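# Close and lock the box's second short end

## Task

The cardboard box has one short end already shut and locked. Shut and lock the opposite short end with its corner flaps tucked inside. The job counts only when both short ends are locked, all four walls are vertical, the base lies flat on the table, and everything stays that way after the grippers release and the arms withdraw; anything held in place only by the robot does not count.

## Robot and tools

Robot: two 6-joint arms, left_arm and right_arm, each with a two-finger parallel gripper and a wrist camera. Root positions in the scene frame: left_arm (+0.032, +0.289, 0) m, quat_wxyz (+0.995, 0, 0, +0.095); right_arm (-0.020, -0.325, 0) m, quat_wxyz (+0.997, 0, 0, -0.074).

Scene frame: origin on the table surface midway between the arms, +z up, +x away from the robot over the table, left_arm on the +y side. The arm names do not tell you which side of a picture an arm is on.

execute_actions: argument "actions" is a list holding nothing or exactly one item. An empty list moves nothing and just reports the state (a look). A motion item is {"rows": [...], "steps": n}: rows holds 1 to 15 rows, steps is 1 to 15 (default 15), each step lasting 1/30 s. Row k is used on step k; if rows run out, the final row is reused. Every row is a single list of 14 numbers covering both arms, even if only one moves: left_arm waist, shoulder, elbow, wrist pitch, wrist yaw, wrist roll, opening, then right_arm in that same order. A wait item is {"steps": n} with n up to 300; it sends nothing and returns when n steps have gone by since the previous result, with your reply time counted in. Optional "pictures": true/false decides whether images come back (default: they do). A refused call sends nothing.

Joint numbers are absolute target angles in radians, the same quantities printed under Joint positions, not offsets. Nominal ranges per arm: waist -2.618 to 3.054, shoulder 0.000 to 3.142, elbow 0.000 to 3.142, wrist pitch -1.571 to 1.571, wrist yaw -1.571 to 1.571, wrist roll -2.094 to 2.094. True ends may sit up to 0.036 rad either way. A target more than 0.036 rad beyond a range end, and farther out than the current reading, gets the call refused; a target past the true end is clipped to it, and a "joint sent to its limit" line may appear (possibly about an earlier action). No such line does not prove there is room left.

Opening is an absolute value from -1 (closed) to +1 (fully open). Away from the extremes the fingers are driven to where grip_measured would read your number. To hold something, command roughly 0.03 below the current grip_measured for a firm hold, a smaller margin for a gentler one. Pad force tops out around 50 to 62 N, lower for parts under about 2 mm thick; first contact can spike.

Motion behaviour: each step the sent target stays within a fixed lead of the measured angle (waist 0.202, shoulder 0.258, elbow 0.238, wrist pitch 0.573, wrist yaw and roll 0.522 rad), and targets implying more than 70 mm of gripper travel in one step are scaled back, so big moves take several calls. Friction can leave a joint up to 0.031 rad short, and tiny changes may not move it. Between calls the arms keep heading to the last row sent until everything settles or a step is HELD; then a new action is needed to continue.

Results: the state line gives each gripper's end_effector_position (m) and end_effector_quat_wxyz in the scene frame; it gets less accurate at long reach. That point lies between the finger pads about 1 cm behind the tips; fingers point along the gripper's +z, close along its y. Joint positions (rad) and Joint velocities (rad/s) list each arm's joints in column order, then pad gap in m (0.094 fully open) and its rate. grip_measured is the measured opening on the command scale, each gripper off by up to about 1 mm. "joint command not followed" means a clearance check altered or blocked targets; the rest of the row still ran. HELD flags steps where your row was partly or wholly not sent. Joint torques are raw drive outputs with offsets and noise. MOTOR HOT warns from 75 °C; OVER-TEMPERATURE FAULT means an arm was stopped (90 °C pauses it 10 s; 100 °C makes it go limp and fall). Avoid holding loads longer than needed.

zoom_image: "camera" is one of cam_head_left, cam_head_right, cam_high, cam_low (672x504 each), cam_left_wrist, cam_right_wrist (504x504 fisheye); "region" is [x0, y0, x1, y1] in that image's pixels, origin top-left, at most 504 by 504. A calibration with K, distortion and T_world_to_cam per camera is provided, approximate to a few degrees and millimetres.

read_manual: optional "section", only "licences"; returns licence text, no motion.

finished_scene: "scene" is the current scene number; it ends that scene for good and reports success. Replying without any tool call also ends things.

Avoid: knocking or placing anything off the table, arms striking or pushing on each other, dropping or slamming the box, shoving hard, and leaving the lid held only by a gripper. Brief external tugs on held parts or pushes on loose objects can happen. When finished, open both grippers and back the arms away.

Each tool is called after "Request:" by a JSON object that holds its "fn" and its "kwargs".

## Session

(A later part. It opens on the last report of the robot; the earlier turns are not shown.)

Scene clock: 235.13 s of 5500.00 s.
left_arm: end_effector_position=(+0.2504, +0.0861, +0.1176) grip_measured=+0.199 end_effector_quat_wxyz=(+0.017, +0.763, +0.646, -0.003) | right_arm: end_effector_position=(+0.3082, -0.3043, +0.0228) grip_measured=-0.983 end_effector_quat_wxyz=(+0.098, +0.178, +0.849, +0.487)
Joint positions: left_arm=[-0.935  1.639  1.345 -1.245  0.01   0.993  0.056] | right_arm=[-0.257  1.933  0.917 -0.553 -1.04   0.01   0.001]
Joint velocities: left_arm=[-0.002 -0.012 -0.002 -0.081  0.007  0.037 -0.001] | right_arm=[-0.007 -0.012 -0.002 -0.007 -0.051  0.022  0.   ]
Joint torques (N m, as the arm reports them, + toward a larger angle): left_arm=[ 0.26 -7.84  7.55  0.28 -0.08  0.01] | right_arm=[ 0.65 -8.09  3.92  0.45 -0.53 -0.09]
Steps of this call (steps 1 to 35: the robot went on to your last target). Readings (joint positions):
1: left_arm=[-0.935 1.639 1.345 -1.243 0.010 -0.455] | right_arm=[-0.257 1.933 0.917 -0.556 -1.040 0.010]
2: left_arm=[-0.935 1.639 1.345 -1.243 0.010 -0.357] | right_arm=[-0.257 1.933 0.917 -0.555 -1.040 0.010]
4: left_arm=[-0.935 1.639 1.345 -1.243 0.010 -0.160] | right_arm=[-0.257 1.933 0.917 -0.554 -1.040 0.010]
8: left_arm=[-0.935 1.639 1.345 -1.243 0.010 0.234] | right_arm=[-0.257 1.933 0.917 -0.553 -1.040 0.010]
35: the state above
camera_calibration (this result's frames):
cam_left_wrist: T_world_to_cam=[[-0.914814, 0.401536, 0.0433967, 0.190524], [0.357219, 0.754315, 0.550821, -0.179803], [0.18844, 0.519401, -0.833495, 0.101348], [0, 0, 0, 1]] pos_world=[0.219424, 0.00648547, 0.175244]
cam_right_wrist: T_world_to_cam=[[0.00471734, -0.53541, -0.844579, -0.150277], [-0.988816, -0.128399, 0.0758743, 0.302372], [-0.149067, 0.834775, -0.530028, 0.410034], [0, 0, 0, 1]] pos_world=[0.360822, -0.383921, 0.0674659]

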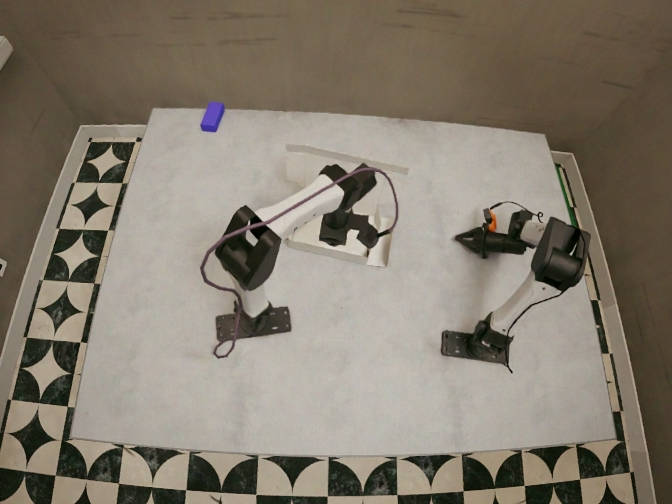

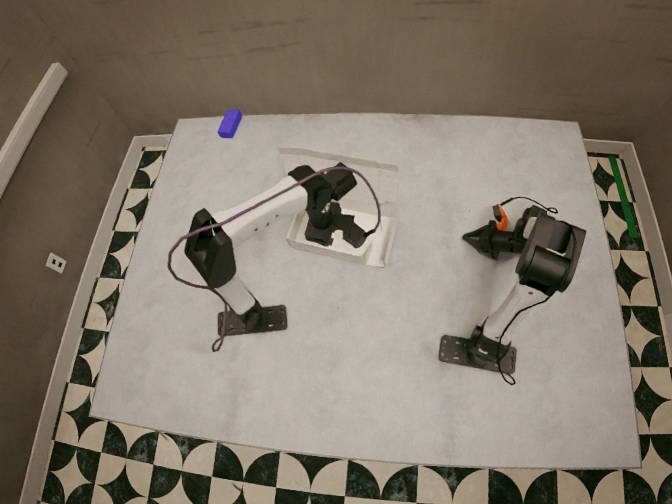

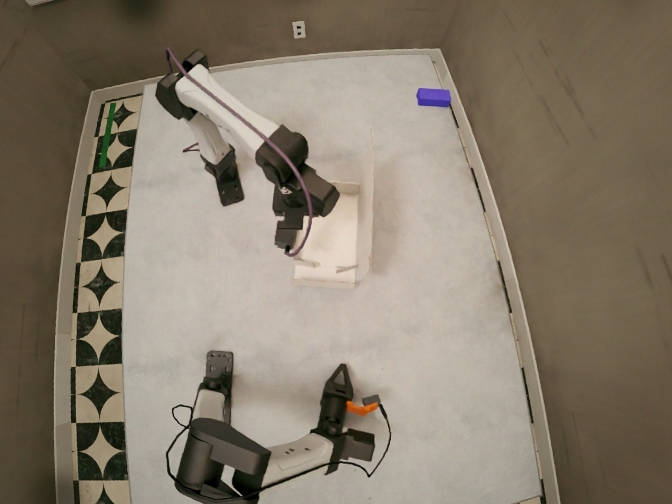

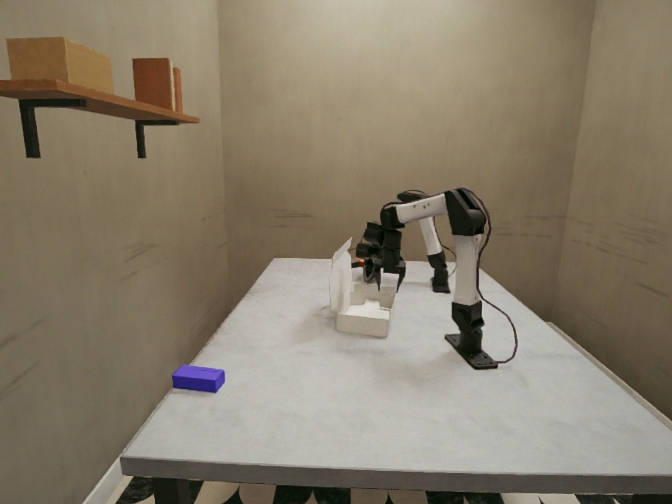

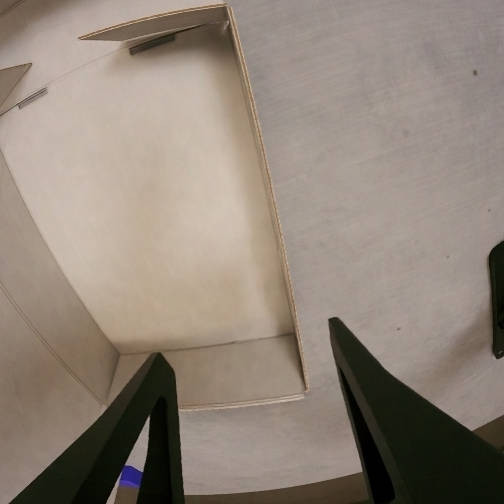

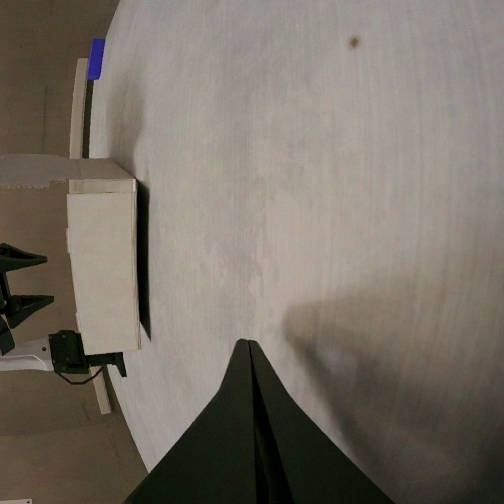

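Request:
{"fn": "execute_actions", "kwargs": {"actions": [{"rows":[[-0.93,1.66,1.28,-1.12,0,1.03,0.2,-0.25,1.93,0.91,-0.54,-1.05,0,-1],[-0.93,1.68,1.22,-1.04,0,1.03,0.2,-0.25,1.93,0.91,-0.54,-1.05,0,-1],[-0.93,1.7,1.16,-0.96,0,1.03,0.2,-0.25,1.93,0.91,-0.54,-1.05,0,-1],[-0.93,1.735,1.09,-0.92,0,1.03,0.2,-0.25,1.93,0.91,-0.54,-1.05,0,-1]]}], "pictures": false}}

Request:
{"fn": "execute_actions", "kwargs": {"actions": [{"rows":[[-0.93,1.735,1.09,-0.92,0,1.03,-1,-0.25,1.93,0.91,-0.54,-1.05,0,-1]]}], "pictures": false}}

Request:
{"fn": "execute_actions", "kwargs": {"actions": [{"rows":[[-0.96,1.74,1.14,-0.94,0,0.96,-1,-0.25,1.93,0.91,-0.54,-1.05,0,-1],[-0.99,1.765,1.175,-0.95,0,0.91,-1,-0.25,1.93,0.91,-0.54,-1.05,0,-1],[-1.02,1.79,1.21,-0.96,0,0.86,-1,-0.25,1.93,0.91,-0.54,-1.05,0,-1],[-1.05,1.82,1.245,-0.97,0,0.81,-1,-0.25,1.93,0.91,-0.54,-1.05,0,-1],[-1.08,1.845,1.28,-0.98,0,0.76,-1,-0.25,1.93,0.91,-0.54,-1.05,0,-1],[-1.11,1.87,1.315,-0.99,0,0.71,-1,-0.25,1.93,0.91,-0.54,-1.05,0,-1],[-1.14,1.9,1.35,-1.0,0,0.66,-1,-0.25,1.93,0.91,-0.54,-1.05,0,-1],[-1.165,1.925,1.385,-1.01,0,0.61,-1,-0.25,1.93,0.91,-0.54,-1.05,0,-1],[-1.19,1.95,1.42,-1.02,0,0.57,-1,-0.25,1.93,0.91,-0.54,-1.05,0,-1],[-1.215,1.98,1.45,-1.02,0,0.54,-1,-0.25,1.93,0.91,-0.54,-1.05,0,-1]]}], "pictures": false}}

Request:
{"fn": "execute_actions", "kwargs": {"actions": [{"rows":[[-1.215,2.01,1.44,-1.02,0,0.54,-1,-0.25,1.93,0.91,-0.54,-1.05,0,-1]]}]}}

Scene clock: 246.43 s of 5500.00 s.
left_arm: end_effector_position=(+0.2439, +0.0921, +0.0267) grip_measured=+0.199 end_effector_quat_wxyz=(-0.014, +0.773, +0.634, -0.007) | right_arm: end_effector_position=(+0.3082, -0.3043, +0.0228) grip_measured=-0.983 end_effector_quat_wxyz=(+0.098, +0.178, +0.849, +0.487)
Joint positions: left_arm=[-0.935  1.744  1.091 -0.949  0.01   1.024  0.056] | right_arm=[-0.257  1.933  0.917 -0.553 -1.04   0.01   0.001]
Joint velocities: left_arm=[ 0.002 -0.012  0.002  0.081  0.051 -0.051  0.   ] | right_arm=[-0.012  0.002 -0.002 -0.022  0.022  0.066  0.001]
Joint torques (N m, as the arm reports them, + toward a larger angle): left_arm=[  0.24 -10.11   7.27   0.39  -0.11   0.01] | right_arm=[ 0.64 -8.08  3.91  0.45 -0.54 -0.09]
Steps of this call (steps 1 to 15: the robot went on to your last target; steps 16 to 90: nothing new was sent; then 7.80 s passed at rest; steps 91 to 105: all 15 steps of this action). Readings (joint positions):
91: left_arm=[-0.935 1.639 1.338 -1.231 0.010 0.999] | right_arm=[-0.257 1.933 0.917 -0.553 -1.040 0.010]
92: left_arm=[-0.935 1.639 1.318 -1.197 0.010 1.004] | right_arm=[-0.257 1.933 0.917 -0.553 -1.040 0.010]
94: left_arm=[-0.935 1.649 1.235 -1.097 0.010 1.011] | right_arm=[-0.257 1.933 0.917 -0.553 -1.040 0.010]
98: left_arm=[-0.935 1.733 1.104 -1.005 0.010 1.019] | right_arm=[-0.257 1.933 0.917 -0.553 -1.040 0.010]
105: the state above

Scene clock: 246.93 s of 5500.00 s.
left_arm: end_effector_position=(+0.2463, +0.0899, +0.0266) grip_measured=-0.980 end_effector_quat_wxyz=(-0.008, +0.773, +0.634, -0.006) | right_arm: end_effector_position=(+0.3082, -0.3043, +0.0228) grip_measured=-0.983 end_effector_quat_wxyz=(+0.098, +0.178, +0.849, +0.487)
Joint positions: left_arm=[-0.935  1.744  1.091 -0.936  0.009  1.025  0.001] | right_arm=[-0.257  1.933  0.917 -0.553 -1.04   0.01   0.001]
Joint velocities: left_arm=[-0.007  0.007  0.012 -0.007  0.051  0.051 -0.   ] | right_arm=[-0.002  0.002 -0.007  0.037  0.022  0.022 -0.001]
Joint torques (N m, as the arm reports them, + toward a larger angle): left_arm=[  0.29 -10.06   7.3    0.46  -0.11  -0.01] | right_arm=[ 0.67 -8.11  3.91  0.45 -0.53 -0.09]
Steps of this call (steps 1 to 15: all 15 steps of this action). Readings (joint positions):
1: left_arm=[-0.935 1.744 1.091 -0.945 0.010 1.024] | right_arm=[-0.257 1.933 0.917 -0.553 -1.040 0.010]
2: left_arm=[-0.935 1.744 1.091 -0.942 0.010 1.024] | right_arm=[-0.257 1.933 0.917 -0.553 -1.040 0.010]
4: left_arm=[-0.935 1.744 1.091 -0.939 0.010 1.024] | right_arm=[-0.257 1.933 0.917 -0.553 -1.040 0.010]
8: left_arm=[-0.935 1.744 1.091 -0.936 0.009 1.025] | right_arm=[-0.257 1.933 0.917 -0.553 -1.040 0.010]
15: the state above

Scene clock: 247.43 s of 5500.00 s.
left_arm: end_effector_position=(+0.2237, -0.0342, +0.0377) grip_measured=-0.980 end_effector_quat_wxyz=(+0.023, +0.729, +0.684, -0.008) | right_arm: end_effector_position=(+0.3082, -0.3043, +0.0228) grip_measured=-0.983 end_effector_quat_wxyz=(+0.098, +0.178, +0.849, +0.487)
Joint positions: left_arm=[-1.224  1.97   1.434 -0.987  0.007  0.602  0.001] | right_arm=[-0.257  1.933  0.917 -0.553 -1.04   0.01   0.001]
Joint velocities: left_arm=[ 0.002  0.022 -0.002 -0.286  0.051 -0.418  0.   ] | right_arm=[-0.007  0.002  0.002 -0.022 -0.007 -0.037 -0.   ]
Joint torques (N m, as the arm reports them, + toward a larger angle): left_arm=[  0.68 -11.4    9.42   0.36  -0.09  -0.11] | right_arm=[ 0.66 -8.12  3.92  0.45 -0.53 -0.09]
Steps of this call (steps 1 to 15: all 15 steps of this action). Readings (joint positions):
1: left_arm=[-0.937 1.744 1.095 -0.939 0.009 1.017] | right_arm=[-0.257 1.933 0.917 -0.553 -1.040 0.010]
2: left_arm=[-0.943 1.746 1.108 -0.947 0.007 0.999] | right_arm=[-0.257 1.933 0.917 -0.553 -1.040 0.010]
4: left_arm=[-0.980 1.765 1.164 -0.966 0.003 0.944] | right_arm=[-0.257 1.933 0.917 -0.553 -1.040 0.010]
8: left_arm=[-1.103 1.856 1.316 -0.975 0.003 0.793] | right_arm=[-0.257 1.933 0.917 -0.553 -1.040 0.010]
15: the state above

Scene clock: 247.93 s of 5500.00 s.
left_arm: end_effector_position=(+0.2217, -0.0288, +0.0296) grip_measured=-0.980 end_effector_quat_wxyz=(+0.004, +0.712, +0.702, -0.003) | right_arm: end_effector_position=(+0.3082, -0.3043, +0.0228) grip_measured=-0.983 end_effector_quat_wxyz=(+0.098, +0.178, +0.849, +0.487)
Joint positions: left_arm=[-1.223  1.992  1.434 -1.003  0.004  0.554  0.001] | right_arm=[-0.257  1.933  0.917 -0.553 -1.04   0.01   0.001]
Joint velocities: left_arm=[-0.007  0.017 -0.007  0.022 -0.051 -0.095 -0.001] | right_arm=[-0.002 -0.012 -0.002 -0.051 -0.007 -0.007 -0.   ]
Joint torques (N m, as the arm reports them, + toward a larger angle): left_arm=[  0.68 -10.88   8.28   0.23  -0.06  -0.22] | right_arm=[ 0.67 -8.12  3.91  0.45 -0.53 -0.08]
Steps of this call (steps 1 to 15: all 15 steps of this action). Readings (joint positions):
1: left_arm=[-1.223 1.972 1.434 -0.992 0.007 0.591] | right_arm=[-0.257 1.933 0.917 -0.553 -1.040 0.010]
2: left_arm=[-1.223 1.975 1.434 -0.994 0.007 0.582] | right_arm=[-0.257 1.933 0.917 -0.553 -1.040 0.010]
4: left_arm=[-1.223 1.984 1.434 -0.997 0.007 0.570] | right_arm=[-0.257 1.933 0.917 -0.553 -1.040 0.010]
8: left_arm=[-1.223 1.992 1.434 -1.002 0.005 0.559] | right_arm=[-0.257 1.933 0.917 -0.553 -1.040 0.010]
15: the state above
camera_calibration (this result's frames):
cam_left_wrist: T_world_to_cam=[[-0.963639, 0.25874, 0.0667356, 0.220257], [0.250959, 0.790598, 0.558547, -0.00998209], [0.0917574, 0.554986, -0.826784, 0.11535], [0, 0, 0, 1]] pos_world=[0.204169, -0.113115, 0.0862458]
cam_right_wrist: T_world_to_cam=[[0.00471734, -0.53541, -0.844579, -0.150277], [-0.988816, -0.128399, 0.0758743, 0.302372], [-0.149067, 0.834775, -0.530028, 0.410034], [0, 0, 0, 1]] pos_world=[0.360822, -0.383921, 0.0674659]

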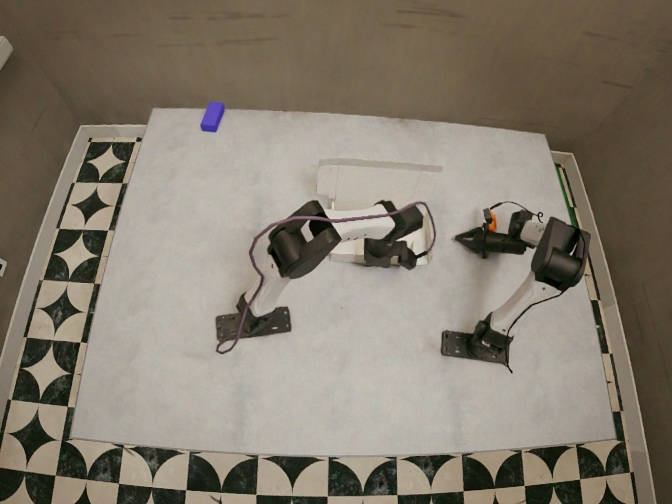

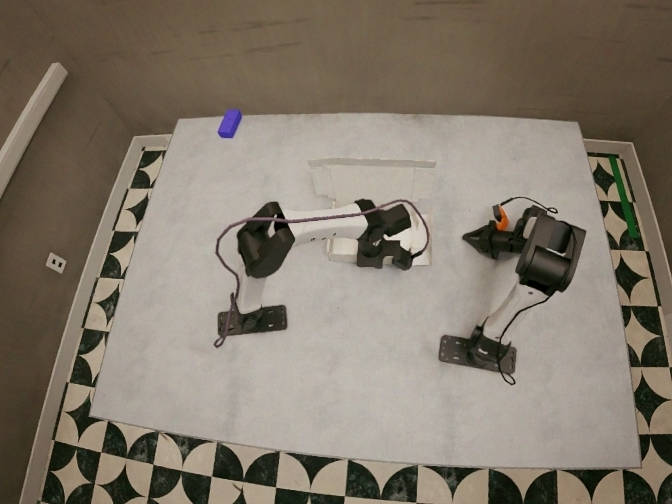

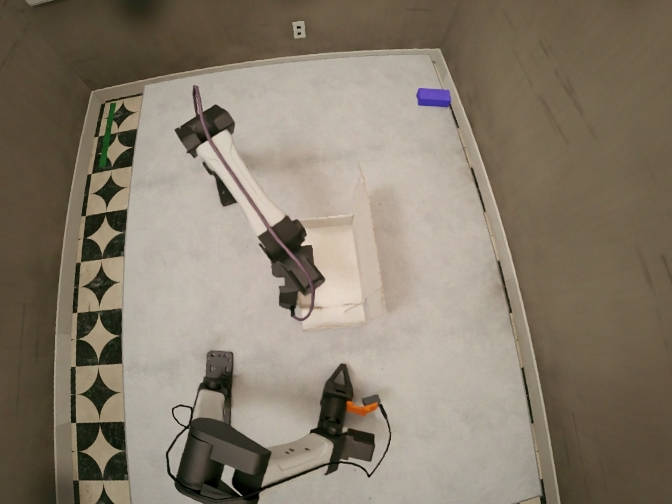

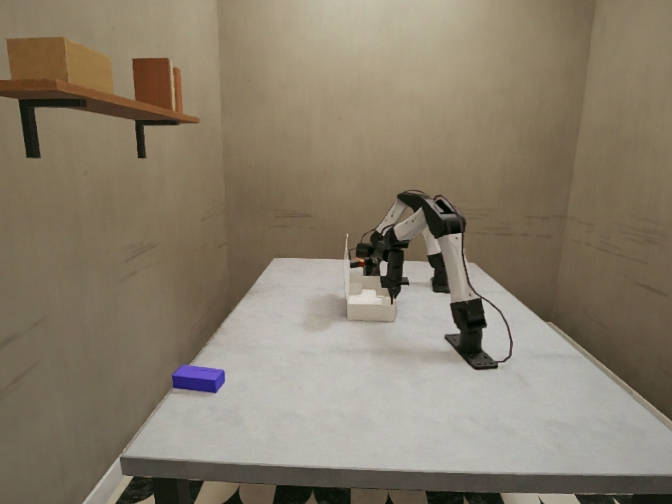

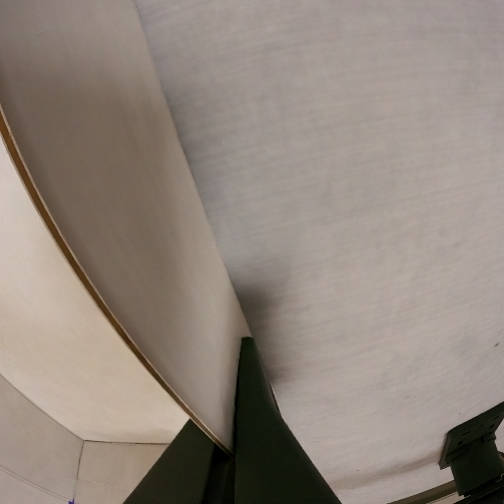

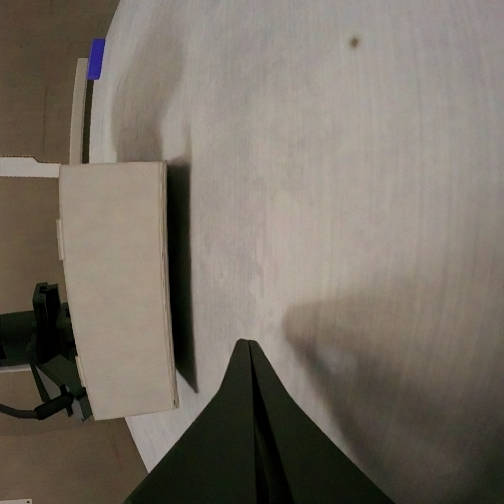

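Request:
{"fn": "execute_actions", "kwargs": {"actions": [{"rows":[[-1.215,2.0,1.44,-1.02,0,0.54,-0.5,-0.15,1.96,0.92,-0.53,-1.0,0,-1],[-1.215,2.0,1.44,-1.02,0,0.54,-0.5,-0.15,1.96,0.92,-0.53,-1.0,0,-1],[-1.215,2.0,1.44,-1.02,0,0.54,-0.5,-0.15,1.96,0.92,-0.53,-1.0,0,-1],[-1.215,2.0,1.44,-1.02,0,0.54,-0.5,-0.15,1.96,0.92,-0.53,-1.0,0,-1],[-1.2,1.84,1.56,-1.25,0,0.54,-0.5,-0.15,1.96,0.92,-0.53,-1.0,0,-1]]}], "pictures": false}}

Request:
{"fn": "execute_actions", "kwargs": {"actions": [{"rows":[[-1.17,1.8,1.5,-1.2,0,-2.08,-1,-0.05,1.96,0.92,-0.53,-1.0,0,-1]]}], "pictures": false}}

Request:
{"fn": "execute_actions", "kwargs": {"actions": [{"steps":20}], "pictures": false}}

Request:
{"fn": "execute_actions", "kwargs": {"actions": [{"rows":[[-1.11,1.84,1.33,-0.72,0,-2.08,-1,-0.05,1.96,0.92,-0.53,-1.0,0,-1]]}], "pictures": false}}

Request:
{"fn": "execute_actions", "kwargs": {"actions": [{"rows":[[-1.11,1.9,1.32,-0.66,0,-2.08,-1,-0.05,1.96,0.92,-0.53,-1.0,0,-1],[-1.11,1.92,1.32,-0.66,0,-2.08,-1,-0.05,1.96,0.92,-0.53,-1.0,0,-1],[-1.11,1.94,1.32,-0.66,0,-2.08,-1,-0.05,1.96,0.92,-0.53,-1.0,0,-1],[-1.11,1.96,1.32,-0.66,0,-2.08,-1,-0.05,1.96,0.92,-0.53,-1.0,0,-1],[-1.11,1.98,1.32,-0.66,0,-2.08,-1,-0.05,1.96,0.92,-0.53,-1.0,0,-1],[-1.11,2.0,1.31,-0.66,0,-2.08,-1,-0.05,1.96,0.92,-0.53,-1.0,0,-1],[-1.11,2.03,1.29,-0.66,0,-2.08,-1,-0.05,1.96,0.92,-0.53,-1.0,0,-1],[-1.11,2.07,1.26,-0.66,0,-2.08,-1,-0.05,1.96,0.92,-0.53,-1.0,0,-1]]}], "pictures": false}}

Request:
{"fn": "execute_actions", "kwargs": {"actions": [{"rows":[[-1.11,2.07,1.26,-0.66,0,-2.08,-1,0,1.97,0.93,-0.53,-1.0,0,-1],[-1.11,2.07,1.26,-0.66,0,-2.08,-1,0.03,1.97,0.93,-0.53,-1.0,0,-1],[-1.11,2.07,1.26,-0.66,0,-2.08,-1,0.06,1.97,0.93,-0.53,-1.0,0,-1],[-1.11,2.07,1.26,-0.66,0,-2.08,-1,0.09,1.97,0.93,-0.53,-1.0,0,-1],[-1.11,2.07,1.26,-0.66,0,-2.08,-1,0.12,1.97,0.93,-0.53,-1.0,0,-1],[-1.11,2.07,1.26,-0.66,0,-2.08,-1,0.145,1.97,0.93,-0.53,-1.02,0,-1]]}]}}

Scene clock: 261.17 s of 5500.00 s.
left_arm: end_effector_position=(+0.2242, -0.0220, +0.1236) grip_measured=-0.501 end_effector_quat_wxyz=(+0.058, +0.702, +0.709, -0.016) | right_arm: end_effector_position=(+0.3028, -0.2709, +0.0125) grip_measured=-0.983 end_effector_quat_wxyz=(+0.066, +0.133, +0.866, +0.477)
Joint positions: left_arm=[-1.207  1.815  1.567 -1.203  0.003  0.545  0.023] | right_arm=[-0.146  1.951  0.917 -0.543 -1.005  0.009  0.001]
Joint velocities: left_arm=[ 0.002  0.11  -0.007 -0.271 -0.081  0.022  0.001] | right_arm=[-0.002 -0.007 -0.012 -0.007 -0.007  0.037 -0.   ]
Joint torques (N m, as the arm reports them, + toward a larger angle): left_arm=[ 0.56 -9.34  7.57  0.53 -0.08 -0.13] | right_arm=[-0.35 -7.27  4.55  0.44 -0.39 -0.08]
Steps of this call (steps 1 to 15: the robot went on to your last target; steps 16 to 90: nothing new was sent; then 9.73 s passed at rest; steps 91 to 105: all 15 steps of this action). Readings (joint positions):
91: left_arm=[-1.223 1.992 1.434 -1.003 0.003 0.552] | right_arm=[-0.248 1.934 0.917 -0.551 -1.034 0.010]
92: left_arm=[-1.223 1.992 1.434 -1.003 0.003 0.550] | right_arm=[-0.227 1.937 0.917 -0.546 -1.026 0.010]
94: left_arm=[-1.223 1.992 1.434 -1.004 0.003 0.548] | right_arm=[-0.175 1.945 0.917 -0.544 -1.019 0.009]
98: left_arm=[-1.214 1.914 1.507 -1.130 0.003 0.547] | right_arm=[-0.145 1.951 0.917 -0.544 -1.011 0.009]
105: the state above

Scene clock: 261.67 s of 5500.00 s.
left_arm: end_effector_position=(+0.2277, -0.0062, +0.1112) grip_measured=-0.993 end_effector_quat_wxyz=(+0.021, +0.037, +0.999, -0.033) | right_arm: end_effector_position=(+0.2963, -0.2398, +0.0119) grip_measured=-0.983 end_effector_quat_wxyz=(+0.043, +0.090, +0.873, +0.478)
Joint positions: left_arm=[-1.175  1.812  1.518 -1.2    0.004 -0.909  0.   ] | right_arm=[-0.047  1.951  0.917 -0.54  -1.     0.009  0.001]
Joint velocities: left_arm=[-0.007 -0.002  0.002  0.007 -0.095 -2.806 -0.002] | right_arm=[ 0.007 -0.007  0.002 -0.007 -0.007  0.007 -0.   ]
Joint torques (N m, as the arm reports them, + toward a larger angle): left_arm=[  0.36 -11.98   6.33   0.53  -0.15  -0.06] | right_arm=[-0.31 -7.27  4.55  0.42 -0.42 -0.06]
Steps of this call (steps 1 to 15: all 15 steps of this action). Readings (joint positions):
1: left_arm=[-1.205 1.815 1.558 -1.202 0.004 0.471] | right_arm=[-0.138 1.951 0.917 -0.542 -1.002 0.009]
2: left_arm=[-1.200 1.812 1.545 -1.199 0.004 0.371] | right_arm=[-0.119 1.951 0.917 -0.540 -1.001 0.009]
4: left_arm=[-1.185 1.812 1.525 -1.200 0.004 0.175] | right_arm=[-0.073 1.951 0.917 -0.540 -1.000 0.009]
8: left_arm=[-1.175 1.812 1.518 -1.200 0.004 -0.220] | right_arm=[-0.047 1.951 0.917 -0.540 -1.000 0.009]
15: the state above

Scene clock: 262.33 s of 5500.00 s.
left_arm: end_effector_position=(+0.2277, -0.0062, +0.1112) grip_measured=-0.993 end_effector_quat_wxyz=(+0.000, -0.507, +0.861, -0.039) | right_arm: end_effector_position=(+0.2963, -0.2398, +0.0119) grip_measured=-0.983 end_effector_quat_wxyz=(+0.043, +0.090, +0.873, +0.478)
Joint positions: left_arm=[-1.175  1.812  1.518 -1.2    0.004 -2.049  0.   ] | right_arm=[-0.047  1.951  0.917 -0.54  -1.     0.009  0.001]
Joint velocities: left_arm=[-0.017 -0.002  0.007 -0.022  0.022 -0.227  0.001] | right_arm=[-0.012 -0.007 -0.007  0.007 -0.022  0.037 -0.001]
Joint torques (N m, as the arm reports them, + toward a larger angle): left_arm=[  0.35 -11.88   6.36   0.47  -0.23  -0.07] | right_arm=[-0.28 -7.29  4.55  0.42 -0.43 -0.07]
Steps of this call (steps 1 to 20: the robot went on to your last target). Readings (joint positions):
1: left_arm=[-1.175 1.812 1.518 -1.200 0.004 -1.007] | right_arm=[-0.047 1.951 0.917 -0.540 -1.000 0.009]
2: left_arm=[-1.175 1.812 1.518 -1.200 0.004 -1.106] | right_arm=[-0.047 1.951 0.917 -0.540 -1.000 0.009]
4: left_arm=[-1.175 1.812 1.518 -1.200 0.004 -1.303] | right_arm=[-0.047 1.951 0.917 -0.540 -1.000 0.009]
8: left_arm=[-1.175 1.812 1.518 -1.200 0.004 -1.691] | right_arm=[-0.047 1.951 0.917 -0.540 -1.000 0.009]
20: the state above

Scene clock: 262.83 s of 5500.00 s.
left_arm: end_effector_position=(+0.2817, -0.0393, +0.0689) grip_measured=-0.993 end_effector_quat_wxyz=(+0.010, -0.538, +0.827, -0.160) | right_arm: end_effector_position=(+0.2963, -0.2398, +0.0119) grip_measured=-0.983 end_effector_quat_wxyz=(+0.043, +0.090, +0.873, +0.478)
Joint positions: left_arm=[-1.11   1.842  1.339 -0.745  0.004 -2.073  0.   ] | right_arm=[-0.047  1.951  0.917 -0.54  -1.     0.009  0.001]
Joint velocities: left_arm=[-0.007  0.007  0.002  0.022  0.081 -0.022  0.   ] | right_arm=[ 0.002  0.002 -0.022 -0.037  0.022  0.007 -0.001]
Joint torques (N m, as the arm reports them, + toward a larger angle): left_arm=[  0.05 -11.61   7.56   1.    -0.26  -0.1 ] | right_arm=[-0.27 -7.31  4.56  0.42 -0.43 -0.07]
Steps of this call (steps 1 to 15: all 15 steps of this action). Readings (joint positions):
1: left_arm=[-1.170 1.806 1.487 -1.141 0.005 -2.054] | right_arm=[-0.047 1.951 0.917 -0.540 -1.000 0.009]
2: left_arm=[-1.158 1.799 1.440 -1.050 0.005 -2.058] | right_arm=[-0.047 1.951 0.917 -0.540 -1.000 0.009]
4: left_arm=[-1.129 1.815 1.375 -0.933 0.005 -2.064] | right_arm=[-0.047 1.951 0.917 -0.540 -1.000 0.009]
8: left_arm=[-1.110 1.842 1.339 -0.823 0.004 -2.070] | right_arm=[-0.047 1.951 0.917 -0.540 -1.000 0.009]
15: the state above

Scene clock: 263.33 s of 5500.00 s.
left_arm: end_effector_position=(+0.2868, -0.0453, +0.0127) grip_measured=-0.994 end_effector_quat_wxyz=(+0.009, -0.541, +0.831, -0.130) | right_arm: end_effector_position=(+0.2963, -0.2398, +0.0119) grip_measured=-0.983 end_effector_quat_wxyz=(+0.043, +0.090, +0.873, +0.478)
Joint positions: left_arm=[-1.11   1.989  1.321 -0.643  0.002 -2.075  0.   ] | right_arm=[-0.047  1.951  0.917 -0.54  -1.     0.009  0.001]
Joint velocities: left_arm=[ 0.017  0.007 -0.012  0.007 -0.022  0.051 -0.   ] | right_arm=[ 0.012 -0.007 -0.002 -0.037 -0.037  0.022  0.   ]
Joint torques (N m, as the arm reports them, + toward a larger angle): left_arm=[-0.01 -5.13  1.91  0.63 -0.2  -0.1 ] | right_arm=[-0.31 -7.26  4.55  0.42 -0.43 -0.08]
Steps of this call (steps 1 to 15: all 15 steps of this action). Readings (joint positions):
1: left_arm=[-1.110 1.846 1.339 -0.738 0.004 -2.074] | right_arm=[-0.047 1.951 0.917 -0.540 -1.000 0.009]
2: left_arm=[-1.110 1.854 1.339 -0.722 0.004 -2.074] | right_arm=[-0.047 1.951 0.917 -0.540 -1.000 0.009]
4: left_arm=[-1.110 1.885 1.339 -0.695 0.004 -2.074] | right_arm=[-0.047 1.951 0.917 -0.540 -1.000 0.009]
8: left_arm=[-1.110 1.983 1.325 -0.664 0.004 -2.074] | right_arm=[-0.047 1.951 0.917 -0.540 -1.000 0.009]
15: the state above

Scene clock: 263.83 s of 5500.00 s.
left_arm: end_effector_position=(+0.2869, -0.0453, +0.0127) grip_measured=-0.994 end_effector_quat_wxyz=(+0.009, -0.541, +0.831, -0.130) | right_arm: end_effector_position=(+0.2764, -0.1862, +0.0075) grip_measured=-0.985 end_effector_quat_wxyz=(+0.000, +0.011, +0.881, +0.474)
Joint positions: left_arm=[-1.11   1.989  1.321 -0.643  0.001 -2.075  0.   ] | right_arm=[ 0.132  1.96   0.917 -0.533 -0.987  0.006  0.001]
Joint velocities: left_arm=[-0.002  0.002 -0.007 -0.022 -0.022  0.051 -0.001] | right_arm=[-0.007  0.012  0.012  0.022 -0.037  0.007  0.001]
Joint torques (N m, as the arm reports them, + toward a larger angle): left_arm=[ 0.05 -5.05  1.94  0.65 -0.21 -0.08] | right_arm=[ 1.21 -7.29  5.24  0.34 -0.72 -0.04]
Steps of this call (steps 1 to 15: all 15 steps of this action). Readings (joint positions):
1: left_arm=[-1.110 1.989 1.321 -0.643 0.002 -2.075] | right_arm=[-0.043 1.951 0.917 -0.540 -1.000 0.009]
2: left_arm=[-1.110 1.989 1.321 -0.643 0.002 -2.075] | right_arm=[-0.033 1.951 0.917 -0.539 -0.999 0.009]
4: left_arm=[-1.110 1.989 1.321 -0.643 0.002 -2.075] | right_arm=[0.014 1.951 0.917 -0.538 -0.998 0.009]
8: left_arm=[-1.110 1.989 1.321 -0.643 0.001 -2.075] | right_arm=[0.127 1.957 0.917 -0.534 -0.985 0.007]
15: the state above
camera_calibration (this result's frames):
cam_left_wrist: T_world_to_cam=[[0.755846, -0.573008, 0.316796, -0.245671], [-0.629637, -0.503395, 0.591735, 0.189695], [-0.179595, -0.646727, -0.741276, 0.126894], [0, 0, 0, 1]] pos_world=[0.327918, 0.036786, 0.0596412]
cam_right_wrist: T_world_to_cam=[[0.204389, -0.537862, -0.817881, -0.155635], [-0.864797, -0.490681, 0.106573, 0.185219], [-0.45864, 0.685519, -0.565432, 0.35662], [0, 0, 0, 1]] pos_world=[0.355547, -0.237296, 0.0546143]

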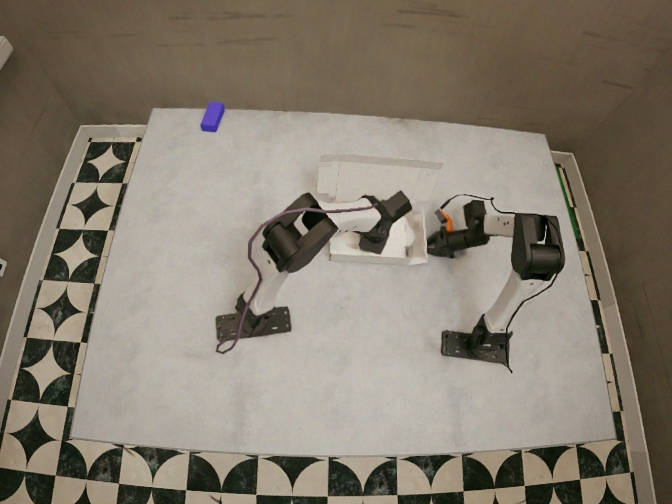

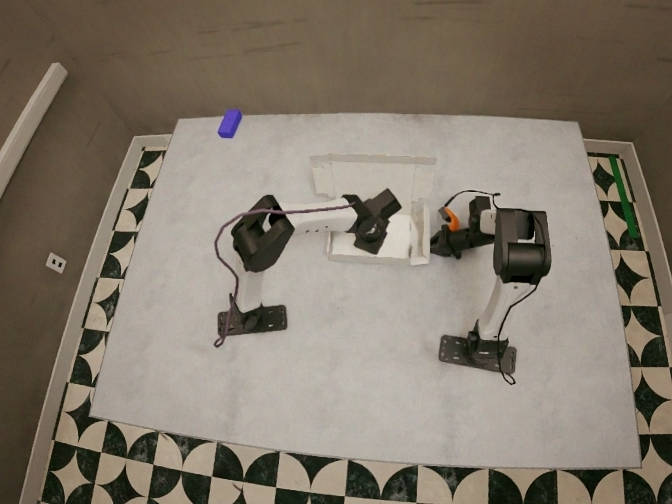

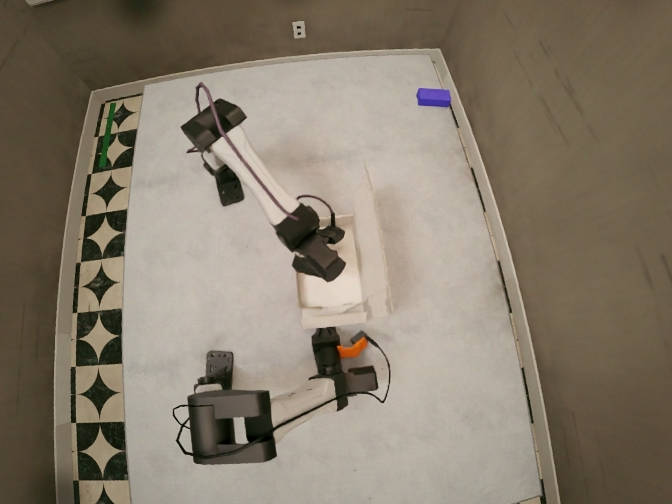

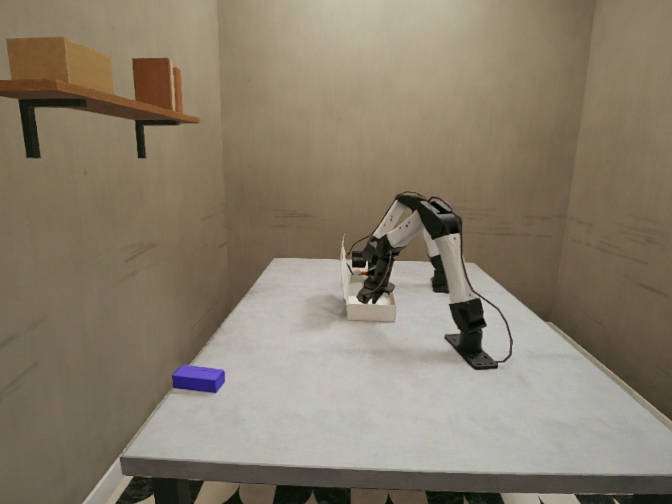

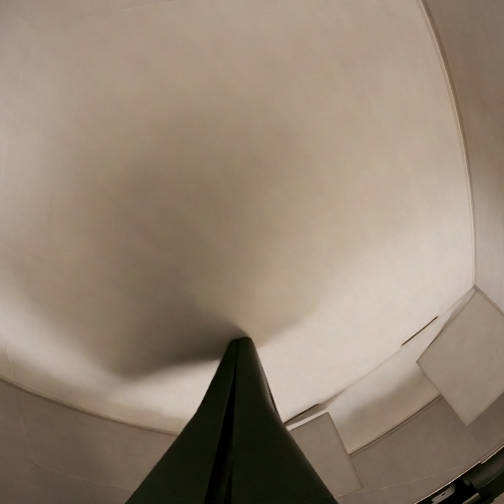

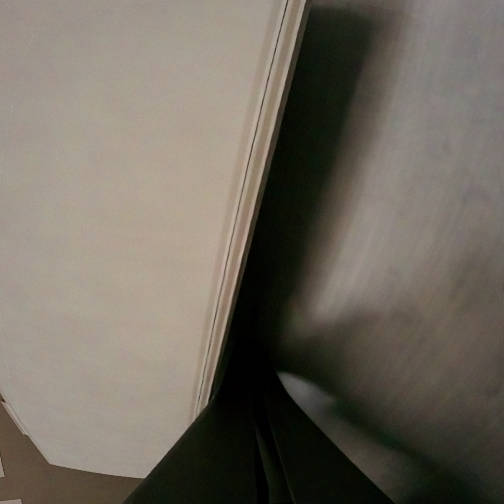

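Request:
{"fn": "execute_actions", "kwargs": {"actions": [{"rows":[[-1.11,2.07,1.26,-0.66,0,-2.08,-1,0.15,1.955,0.95,-0.55,-1.15,0,-1],[-1.11,2.07,1.26,-0.66,0,-2.08,-1,0.155,1.955,0.95,-0.55,-1.2,0,-1],[-1.11,2.07,1.26,-0.66,0,-2.08,-1,0.17,1.955,0.96,-0.56,-1.25,0,-1]]}], "pictures": false}}

Request:
{"fn": "execute_actions", "kwargs": {"actions": [{"rows":[[-1.11,2.07,1.26,-0.66,0,-2.08,-1,0.19,1.94,0.98,-0.6,-1.24,0,-0.7],[-1.11,2.07,1.26,-0.66,0,-2.08,-1,0.2,1.93,0.99,-0.62,-1.24,0,-0.4],[-1.11,2.07,1.26,-0.66,0,-2.08,-1,0.22,1.92,1.0,-0.65,-1.22,0,0.1]]}]}}

Scene clock: 268.73 s of 5500.00 s.
left_arm: end_effector_position=(+0.2869, -0.0453, +0.0127) grip_measured=-0.994 end_effector_quat_wxyz=(+0.009, -0.541, +0.831, -0.130) | right_arm: end_effector_position=(+0.2757, -0.1637, +0.0396) grip_measured=-0.985 end_effector_quat_wxyz=(-0.007, +0.001, +0.831, +0.557)
Joint positions: left_arm=[-1.11   1.989  1.321 -0.643  0.001 -2.075  0.   ] | right_arm=[ 0.155  1.961  0.933 -0.551 -1.181  0.006  0.001]
Joint velocities: left_arm=[-0.002  0.002  0.017 -0.007 -0.022 -0.007 -0.   ] | right_arm=[-0.002  0.007 -0.007  0.007 -0.007 -0.11  -0.001]
Joint torques (N m, as the arm reports them, + toward a larger angle): left_arm=[ 0.01 -5.16  1.99  0.65 -0.15 -0.1 ] | right_arm=[ 1.42 -8.64  6.24  0.23 -1.05 -0.04]
Steps of this call (steps 1 to 15: the robot went on to your last target; steps 16 to 90: nothing new was sent; then 1.40 s passed at rest; steps 91 to 105: all 15 steps of this action). Readings (joint positions):
91: left_arm=[-1.110 1.989 1.321 -0.643 0.001 -2.075] | right_arm=[0.132 1.960 0.917 -0.533 -0.995 0.006]
92: left_arm=[-1.110 1.989 1.321 -0.643 0.001 -2.075] | right_arm=[0.132 1.961 0.917 -0.533 -1.007 0.006]
94: left_arm=[-1.110 1.989 1.321 -0.643 0.001 -2.075] | right_arm=[0.142 1.961 0.923 -0.542 -1.078 0.006]
98: left_arm=[-1.110 1.989 1.321 -0.643 0.001 -2.075] | right_arm=[0.155 1.961 0.933 -0.546 -1.142 0.006]
105: the state above

Scene clock: 269.23 s of 5500.00 s.
left_arm: end_effector_position=(+0.2875, -0.0426, +0.0123) grip_measured=-0.994 end_effector_quat_wxyz=(+0.014, -0.543, +0.830, -0.126) | right_arm: end_effector_position=(+0.2745, -0.1506, +0.0528) grip_measured=+0.098 end_effector_quat_wxyz=(-0.020, -0.017, +0.833, +0.553)
Joint positions: left_arm=[-1.11   1.989  1.321 -0.65  -0.009 -2.075  0.   ] | right_arm=[ 0.201  1.94   0.98  -0.62  -1.172  0.006  0.052]
Joint velocities: left_arm=[-0.007 -0.002  0.007 -0.037  0.007 -0.081  0.001] | right_arm=[-0.002 -0.012 -0.007 -0.066  0.022  0.007 -0.   ]
Joint torques (N m, as the arm reports them, + toward a larger angle): left_arm=[-0.02 -5.09  2.04  0.71 -0.09 -0.08] | right_arm=[ 1.77 -9.67  5.96  0.04 -0.89 -0.04]
Steps of this call (steps 1 to 15: all 15 steps of this action). Readings (joint positions):
1: left_arm=[-1.110 1.989 1.321 -0.643 0.001 -2.075] | right_arm=[0.156 1.961 0.936 -0.557 -1.179 0.006]
2: left_arm=[-1.110 1.989 1.321 -0.643 0.001 -2.075] | right_arm=[0.160 1.961 0.942 -0.569 -1.180 0.006]
4: left_arm=[-1.110 1.989 1.321 -0.650 -0.008 -2.075] | right_arm=[0.170 1.957 0.960 -0.596 -1.160 0.006]
8: left_arm=[-1.110 1.989 1.321 -0.650 -0.009 -2.075] | right_arm=[0.198 1.940 0.978 -0.617 -1.175 0.006]
15: the state above
camera_calibration (this result's frames):
cam_left_wrist: T_world_to_cam=[[0.756676, -0.574167, 0.312687, -0.244719], [-0.629989, -0.512462, 0.583521, 0.191491], [-0.174799, -0.638526, -0.749487, 0.127452], [0, 0, 0, 1]] pos_world=[0.328089, 0.039004, 0.0603052]
cam_right_wrist: T_world_to_cam=[[0.22895, -0.362837, -0.903289, -0.0748677], [-0.828805, -0.559346, 0.0146089, 0.180923], [-0.510552, 0.745306, -0.428784, 0.373001], [0, 0, 0, 1]] pos_world=[0.357528, -0.203966, 0.0896666]

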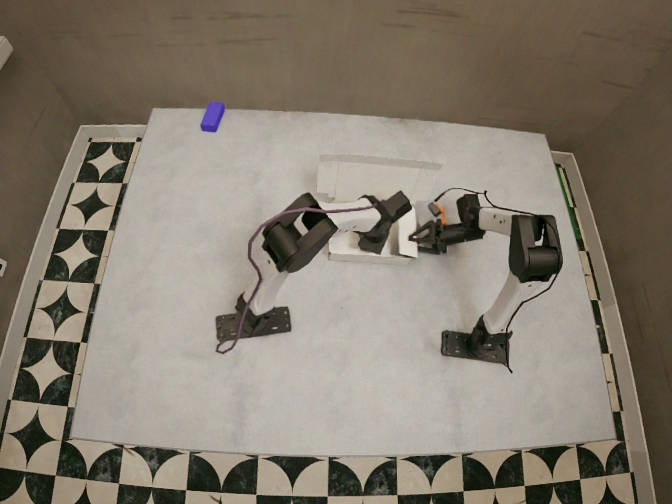

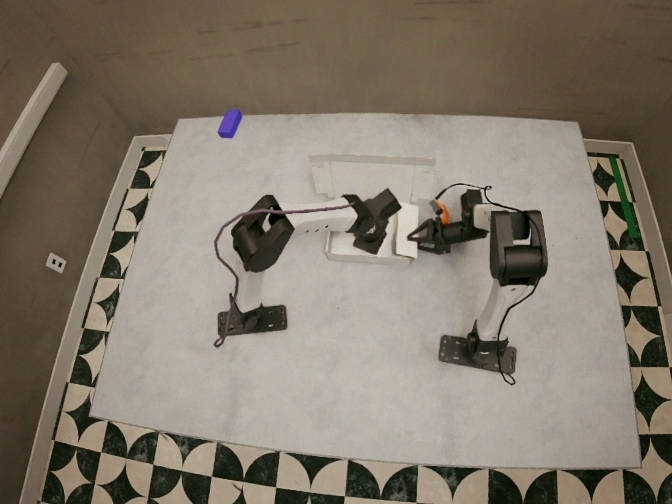

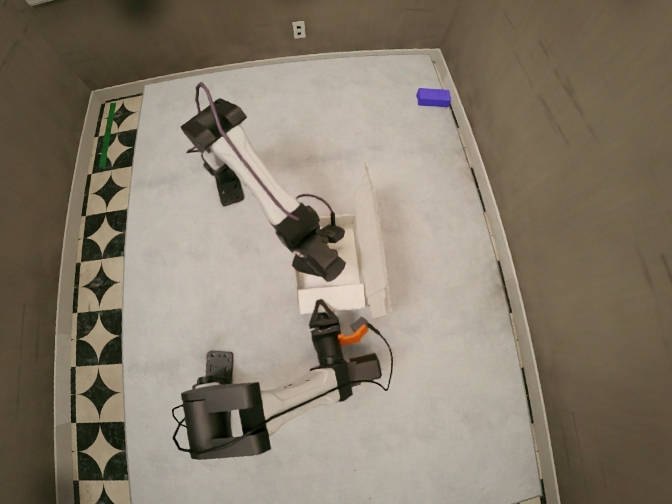

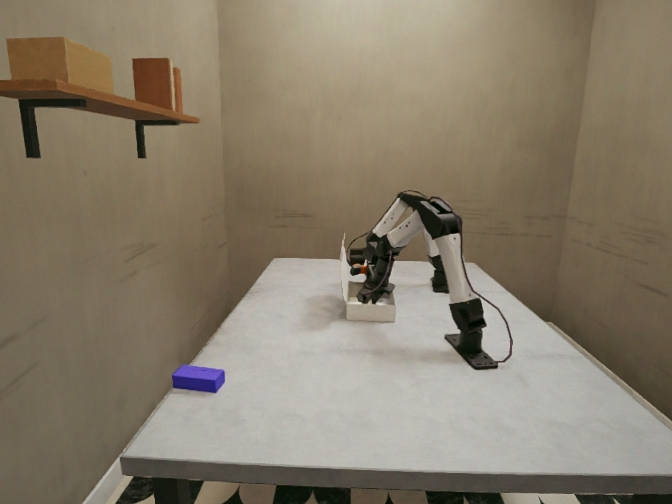

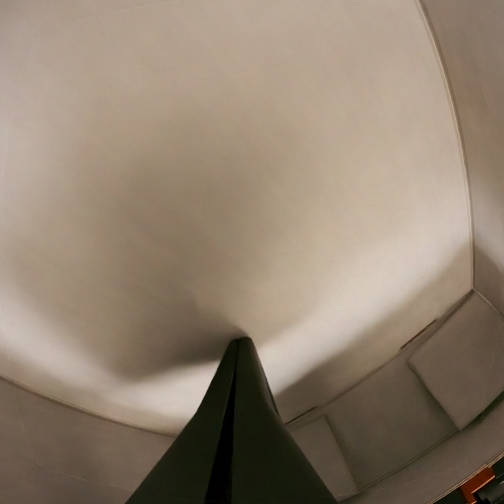

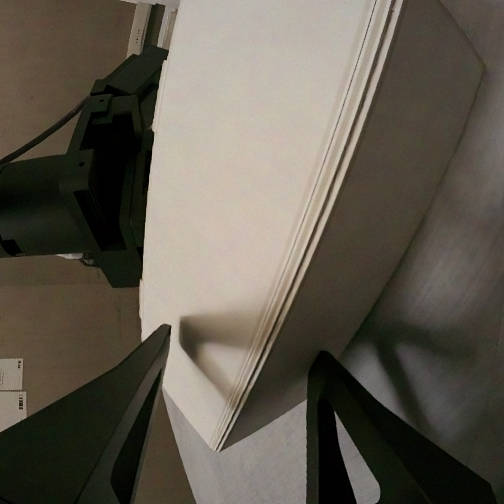

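Request:
{"fn": "execute_actions", "kwargs": {"actions": [{"rows":[[-1.11,2.07,1.26,-0.66,0,-2.08,-1,0.25,1.9,1.04,-0.71,-1.16,0.04,0.1],[-1.11,2.07,1.26,-0.66,0,-2.08,-1,0.25,1.9,1.04,-0.71,-1.16,0.04,0.1],[-1.11,2.07,1.26,-0.66,0,-2.08,-1,0.28,1.89,1.07,-0.75,-1.1,0.07,0.1],[-1.11,2.07,1.26,-0.66,0,-2.08,-1,0.28,1.89,1.07,-0.75,-1.1,0.07,0.1],[-1.11,2.07,1.26,-0.66,0,-2.08,-1,0.315,1.875,1.11,-0.8,-1.03,0.1,0.1]]}], "pictures": false}}

Request:
{"fn": "execute_actions", "kwargs": {"actions": [{"rows":[[-1.11,2.07,1.26,-0.66,0,-2.08,-1,0.335,1.879,1.135,-0.83,-0.96,0.13,0.1],[-1.11,2.07,1.26,-0.66,0,-2.08,-1,0.355,1.883,1.16,-0.85,-0.91,0.15,0.1],[-1.11,2.07,1.26,-0.66,0,-2.08,-1,0.375,1.887,1.185,-0.87,-0.86,0.17,0.1],[-1.11,2.07,1.26,-0.66,0,-2.08,-1,0.395,1.891,1.21,-0.89,-0.82,0.19,0.1],[-1.11,2.07,1.26,-0.66,0,-2.08,-1,0.415,1.895,1.235,-0.91,-0.78,0.21,0.1],[-1.11,2.07,1.26,-0.66,0,-2.08,-1,0.435,1.899,1.26,-0.94,-0.74,0.23,0.1],[-1.11,2.07,1.26,-0.66,0,-2.08,-1,0.455,1.903,1.285,-0.96,-0.7,0.25,0.1],[-1.11,2.07,1.26,-0.66,0,-2.08,-1,0.475,1.907,1.31,-0.98,-0.66,0.27,0.1],[-1.11,2.07,1.26,-0.66,0,-2.08,-1,0.495,1.911,1.335,-1.0,-0.62,0.29,0.1],[-1.11,2.07,1.26,-0.66,0,-2.08,-1,0.515,1.915,1.36,-1.02,-0.59,0.31,0.1]]}]}}

Scene clock: 278.00 s of 5500.00 s.
left_arm: end_effector_position=(+0.2875, -0.0426, +0.0123) grip_measured=-0.994 end_effector_quat_wxyz=(+0.014, -0.543, +0.830, -0.126) | right_arm: end_effector_position=(+0.2748, -0.1404, +0.0558) grip_measured=+0.099 end_effector_quat_wxyz=(-0.051, -0.025, +0.885, +0.461)
Joint positions: left_arm=[-1.11   1.989  1.321 -0.65  -0.009 -2.075  0.   ] | right_arm=[ 0.288  1.899  1.09  -0.759 -0.965  0.085  0.052]
Joint velocities: left_arm=[-0.012  0.007 -0.007 -0.022  0.037 -0.051  0.   ] | right_arm=[-0.012  0.002  0.017 -0.037 -0.007  0.051 -0.001]
Joint torques (N m, as the arm reports them, + toward a larger angle): left_arm=[-0.08 -5.16  1.89  0.73 -0.07 -0.12] | right_arm=[  2.42 -10.2    6.6    0.    -1.04   0.16]
Steps of this call (steps 1 to 15: the robot went on to your last target; steps 16 to 90: nothing new was sent; then 5.27 s passed at rest; steps 91 to 105: all 15 steps of this action). Readings (joint positions):
91: left_arm=[-1.110 1.989 1.321 -0.650 -0.009 -2.075] | right_arm=[0.202 1.939 0.986 -0.630 -1.163 0.009]
92: left_arm=[-1.110 1.989 1.321 -0.650 -0.009 -2.075] | right_arm=[0.206 1.938 0.997 -0.645 -1.149 0.014]
94: left_arm=[-1.110 1.989 1.321 -0.650 -0.009 -2.075] | right_arm=[0.227 1.931 1.023 -0.677 -1.107 0.030]
98: left_arm=[-1.110 1.989 1.321 -0.650 -0.009 -2.075] | right_arm=[0.284 1.907 1.079 -0.737 -1.001 0.067]
105: the state above

Scene clock: 278.50 s of 5500.00 s.
left_arm: end_effector_position=(+0.2875, -0.0426, +0.0123) grip_measured=-0.994 end_effector_quat_wxyz=(+0.014, -0.543, +0.830, -0.126) | right_arm: end_effector_position=(+0.2747, -0.1268, +0.0556) grip_measured=+0.099 end_effector_quat_wxyz=(-0.085, -0.029, +0.963, +0.252)
Joint positions: left_arm=[-1.11   1.989  1.321 -0.65  -0.009 -2.075  0.   ] | right_arm=[ 0.488  1.914  1.33  -0.996 -0.539  0.278  0.052]
Joint velocities: left_arm=[-0.002 -0.002 -0.017  0.007  0.066 -0.051  0.001] | right_arm=[ 0.032  0.012  0.051 -0.198  0.11   0.139 -0.   ]
Joint torques (N m, as the arm reports them, + toward a larger angle): left_arm=[-0.08 -5.13  1.97  0.72 -0.1  -0.09] | right_arm=[ 2.08 -8.87  7.45  0.18 -0.88  0.16]
Steps of this call (steps 1 to 15: all 15 steps of this action). Readings (joint positions):
1: left_arm=[-1.110 1.989 1.321 -0.650 -0.009 -2.075] | right_arm=[0.290 1.899 1.094 -0.766 -0.956 0.090]
2: left_arm=[-1.110 1.989 1.321 -0.650 -0.009 -2.075] | right_arm=[0.295 1.899 1.106 -0.780 -0.937 0.099]
4: left_arm=[-1.110 1.989 1.321 -0.650 -0.009 -2.075] | right_arm=[0.322 1.899 1.142 -0.816 -0.879 0.125]
8: left_arm=[-1.110 1.989 1.321 -0.650 -0.009 -2.075] | right_arm=[0.407 1.901 1.234 -0.898 -0.712 0.189]
15: the state above
camera_calibration (this result's frames):
cam_left_wrist: T_world_to_cam=[[0.756676, -0.574167, 0.312687, -0.244719], [-0.629989, -0.512462, 0.583521, 0.191491], [-0.174799, -0.638526, -0.749487, 0.127452], [0, 0, 0, 1]] pos_world=[0.328089, 0.039004, 0.0603052]
cam_right_wrist: T_world_to_cam=[[0.231056, -0.825006, -0.515731, -0.144554], [-0.754691, -0.486518, 0.440162, 0.159531], [-0.614048, 0.287515, -0.735037, 0.343993], [0, 0, 0, 1]] pos_world=[0.365024, -0.140546, 0.108077]

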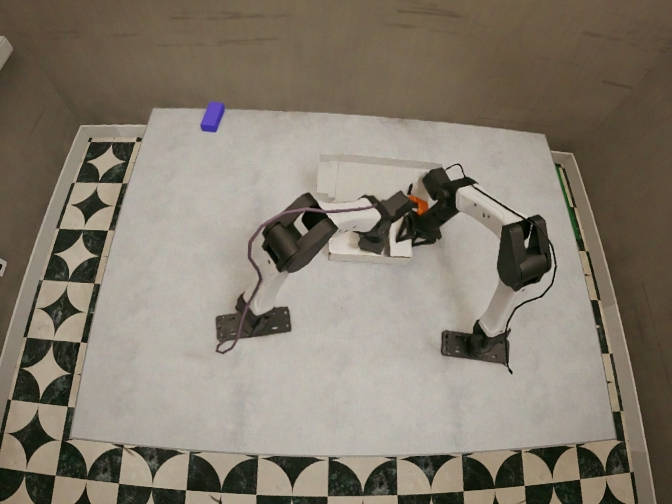

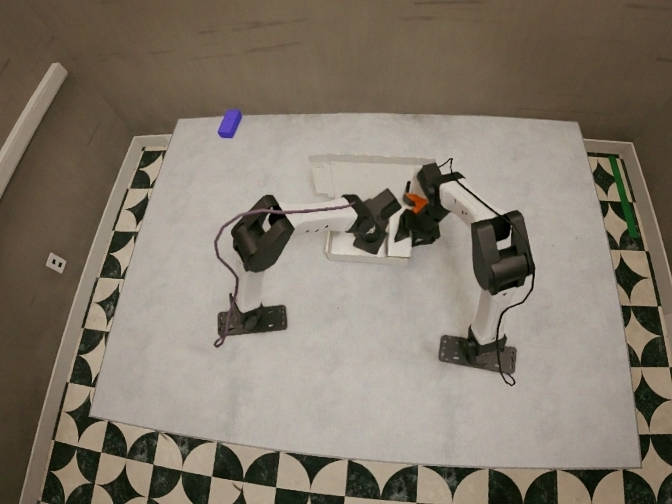

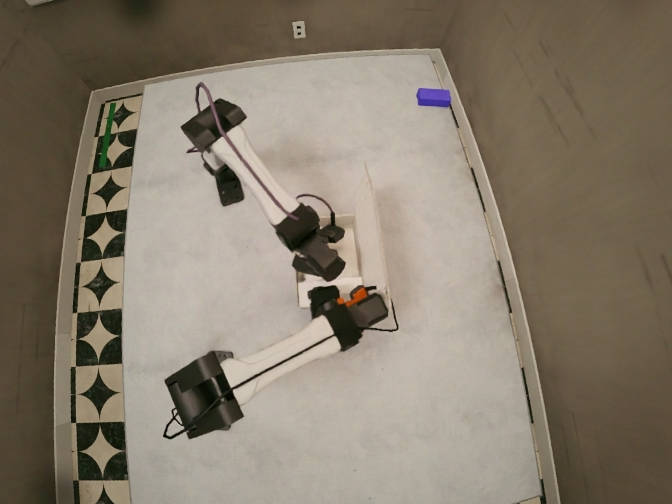

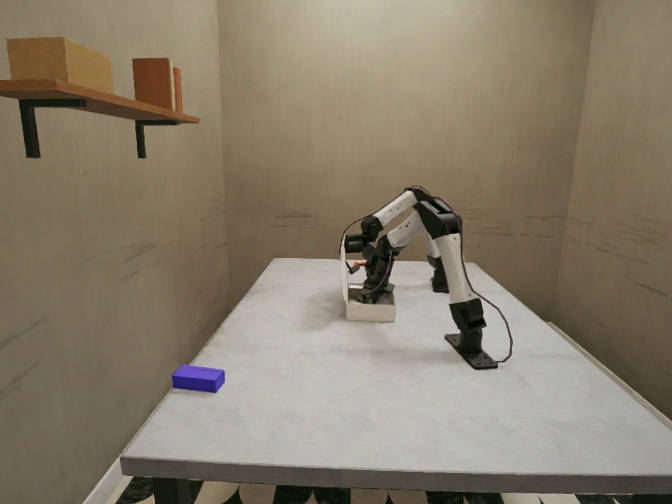

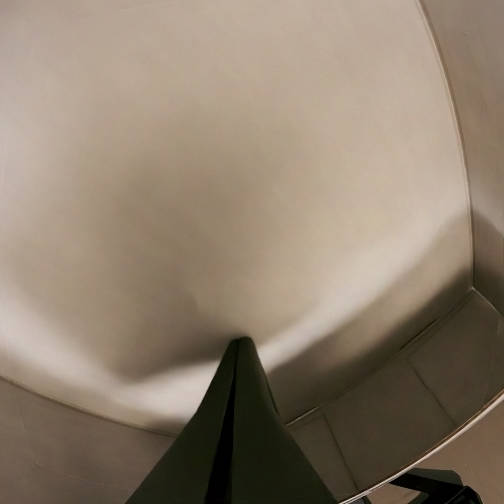

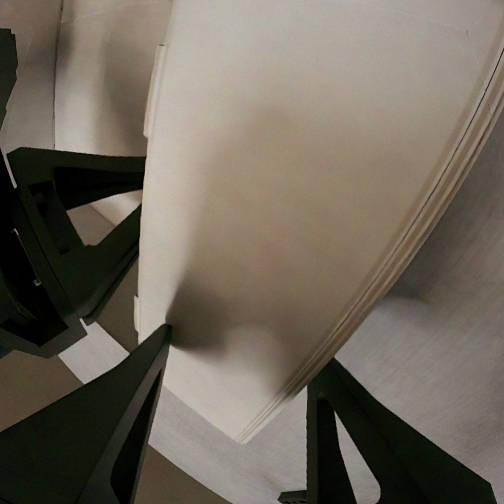

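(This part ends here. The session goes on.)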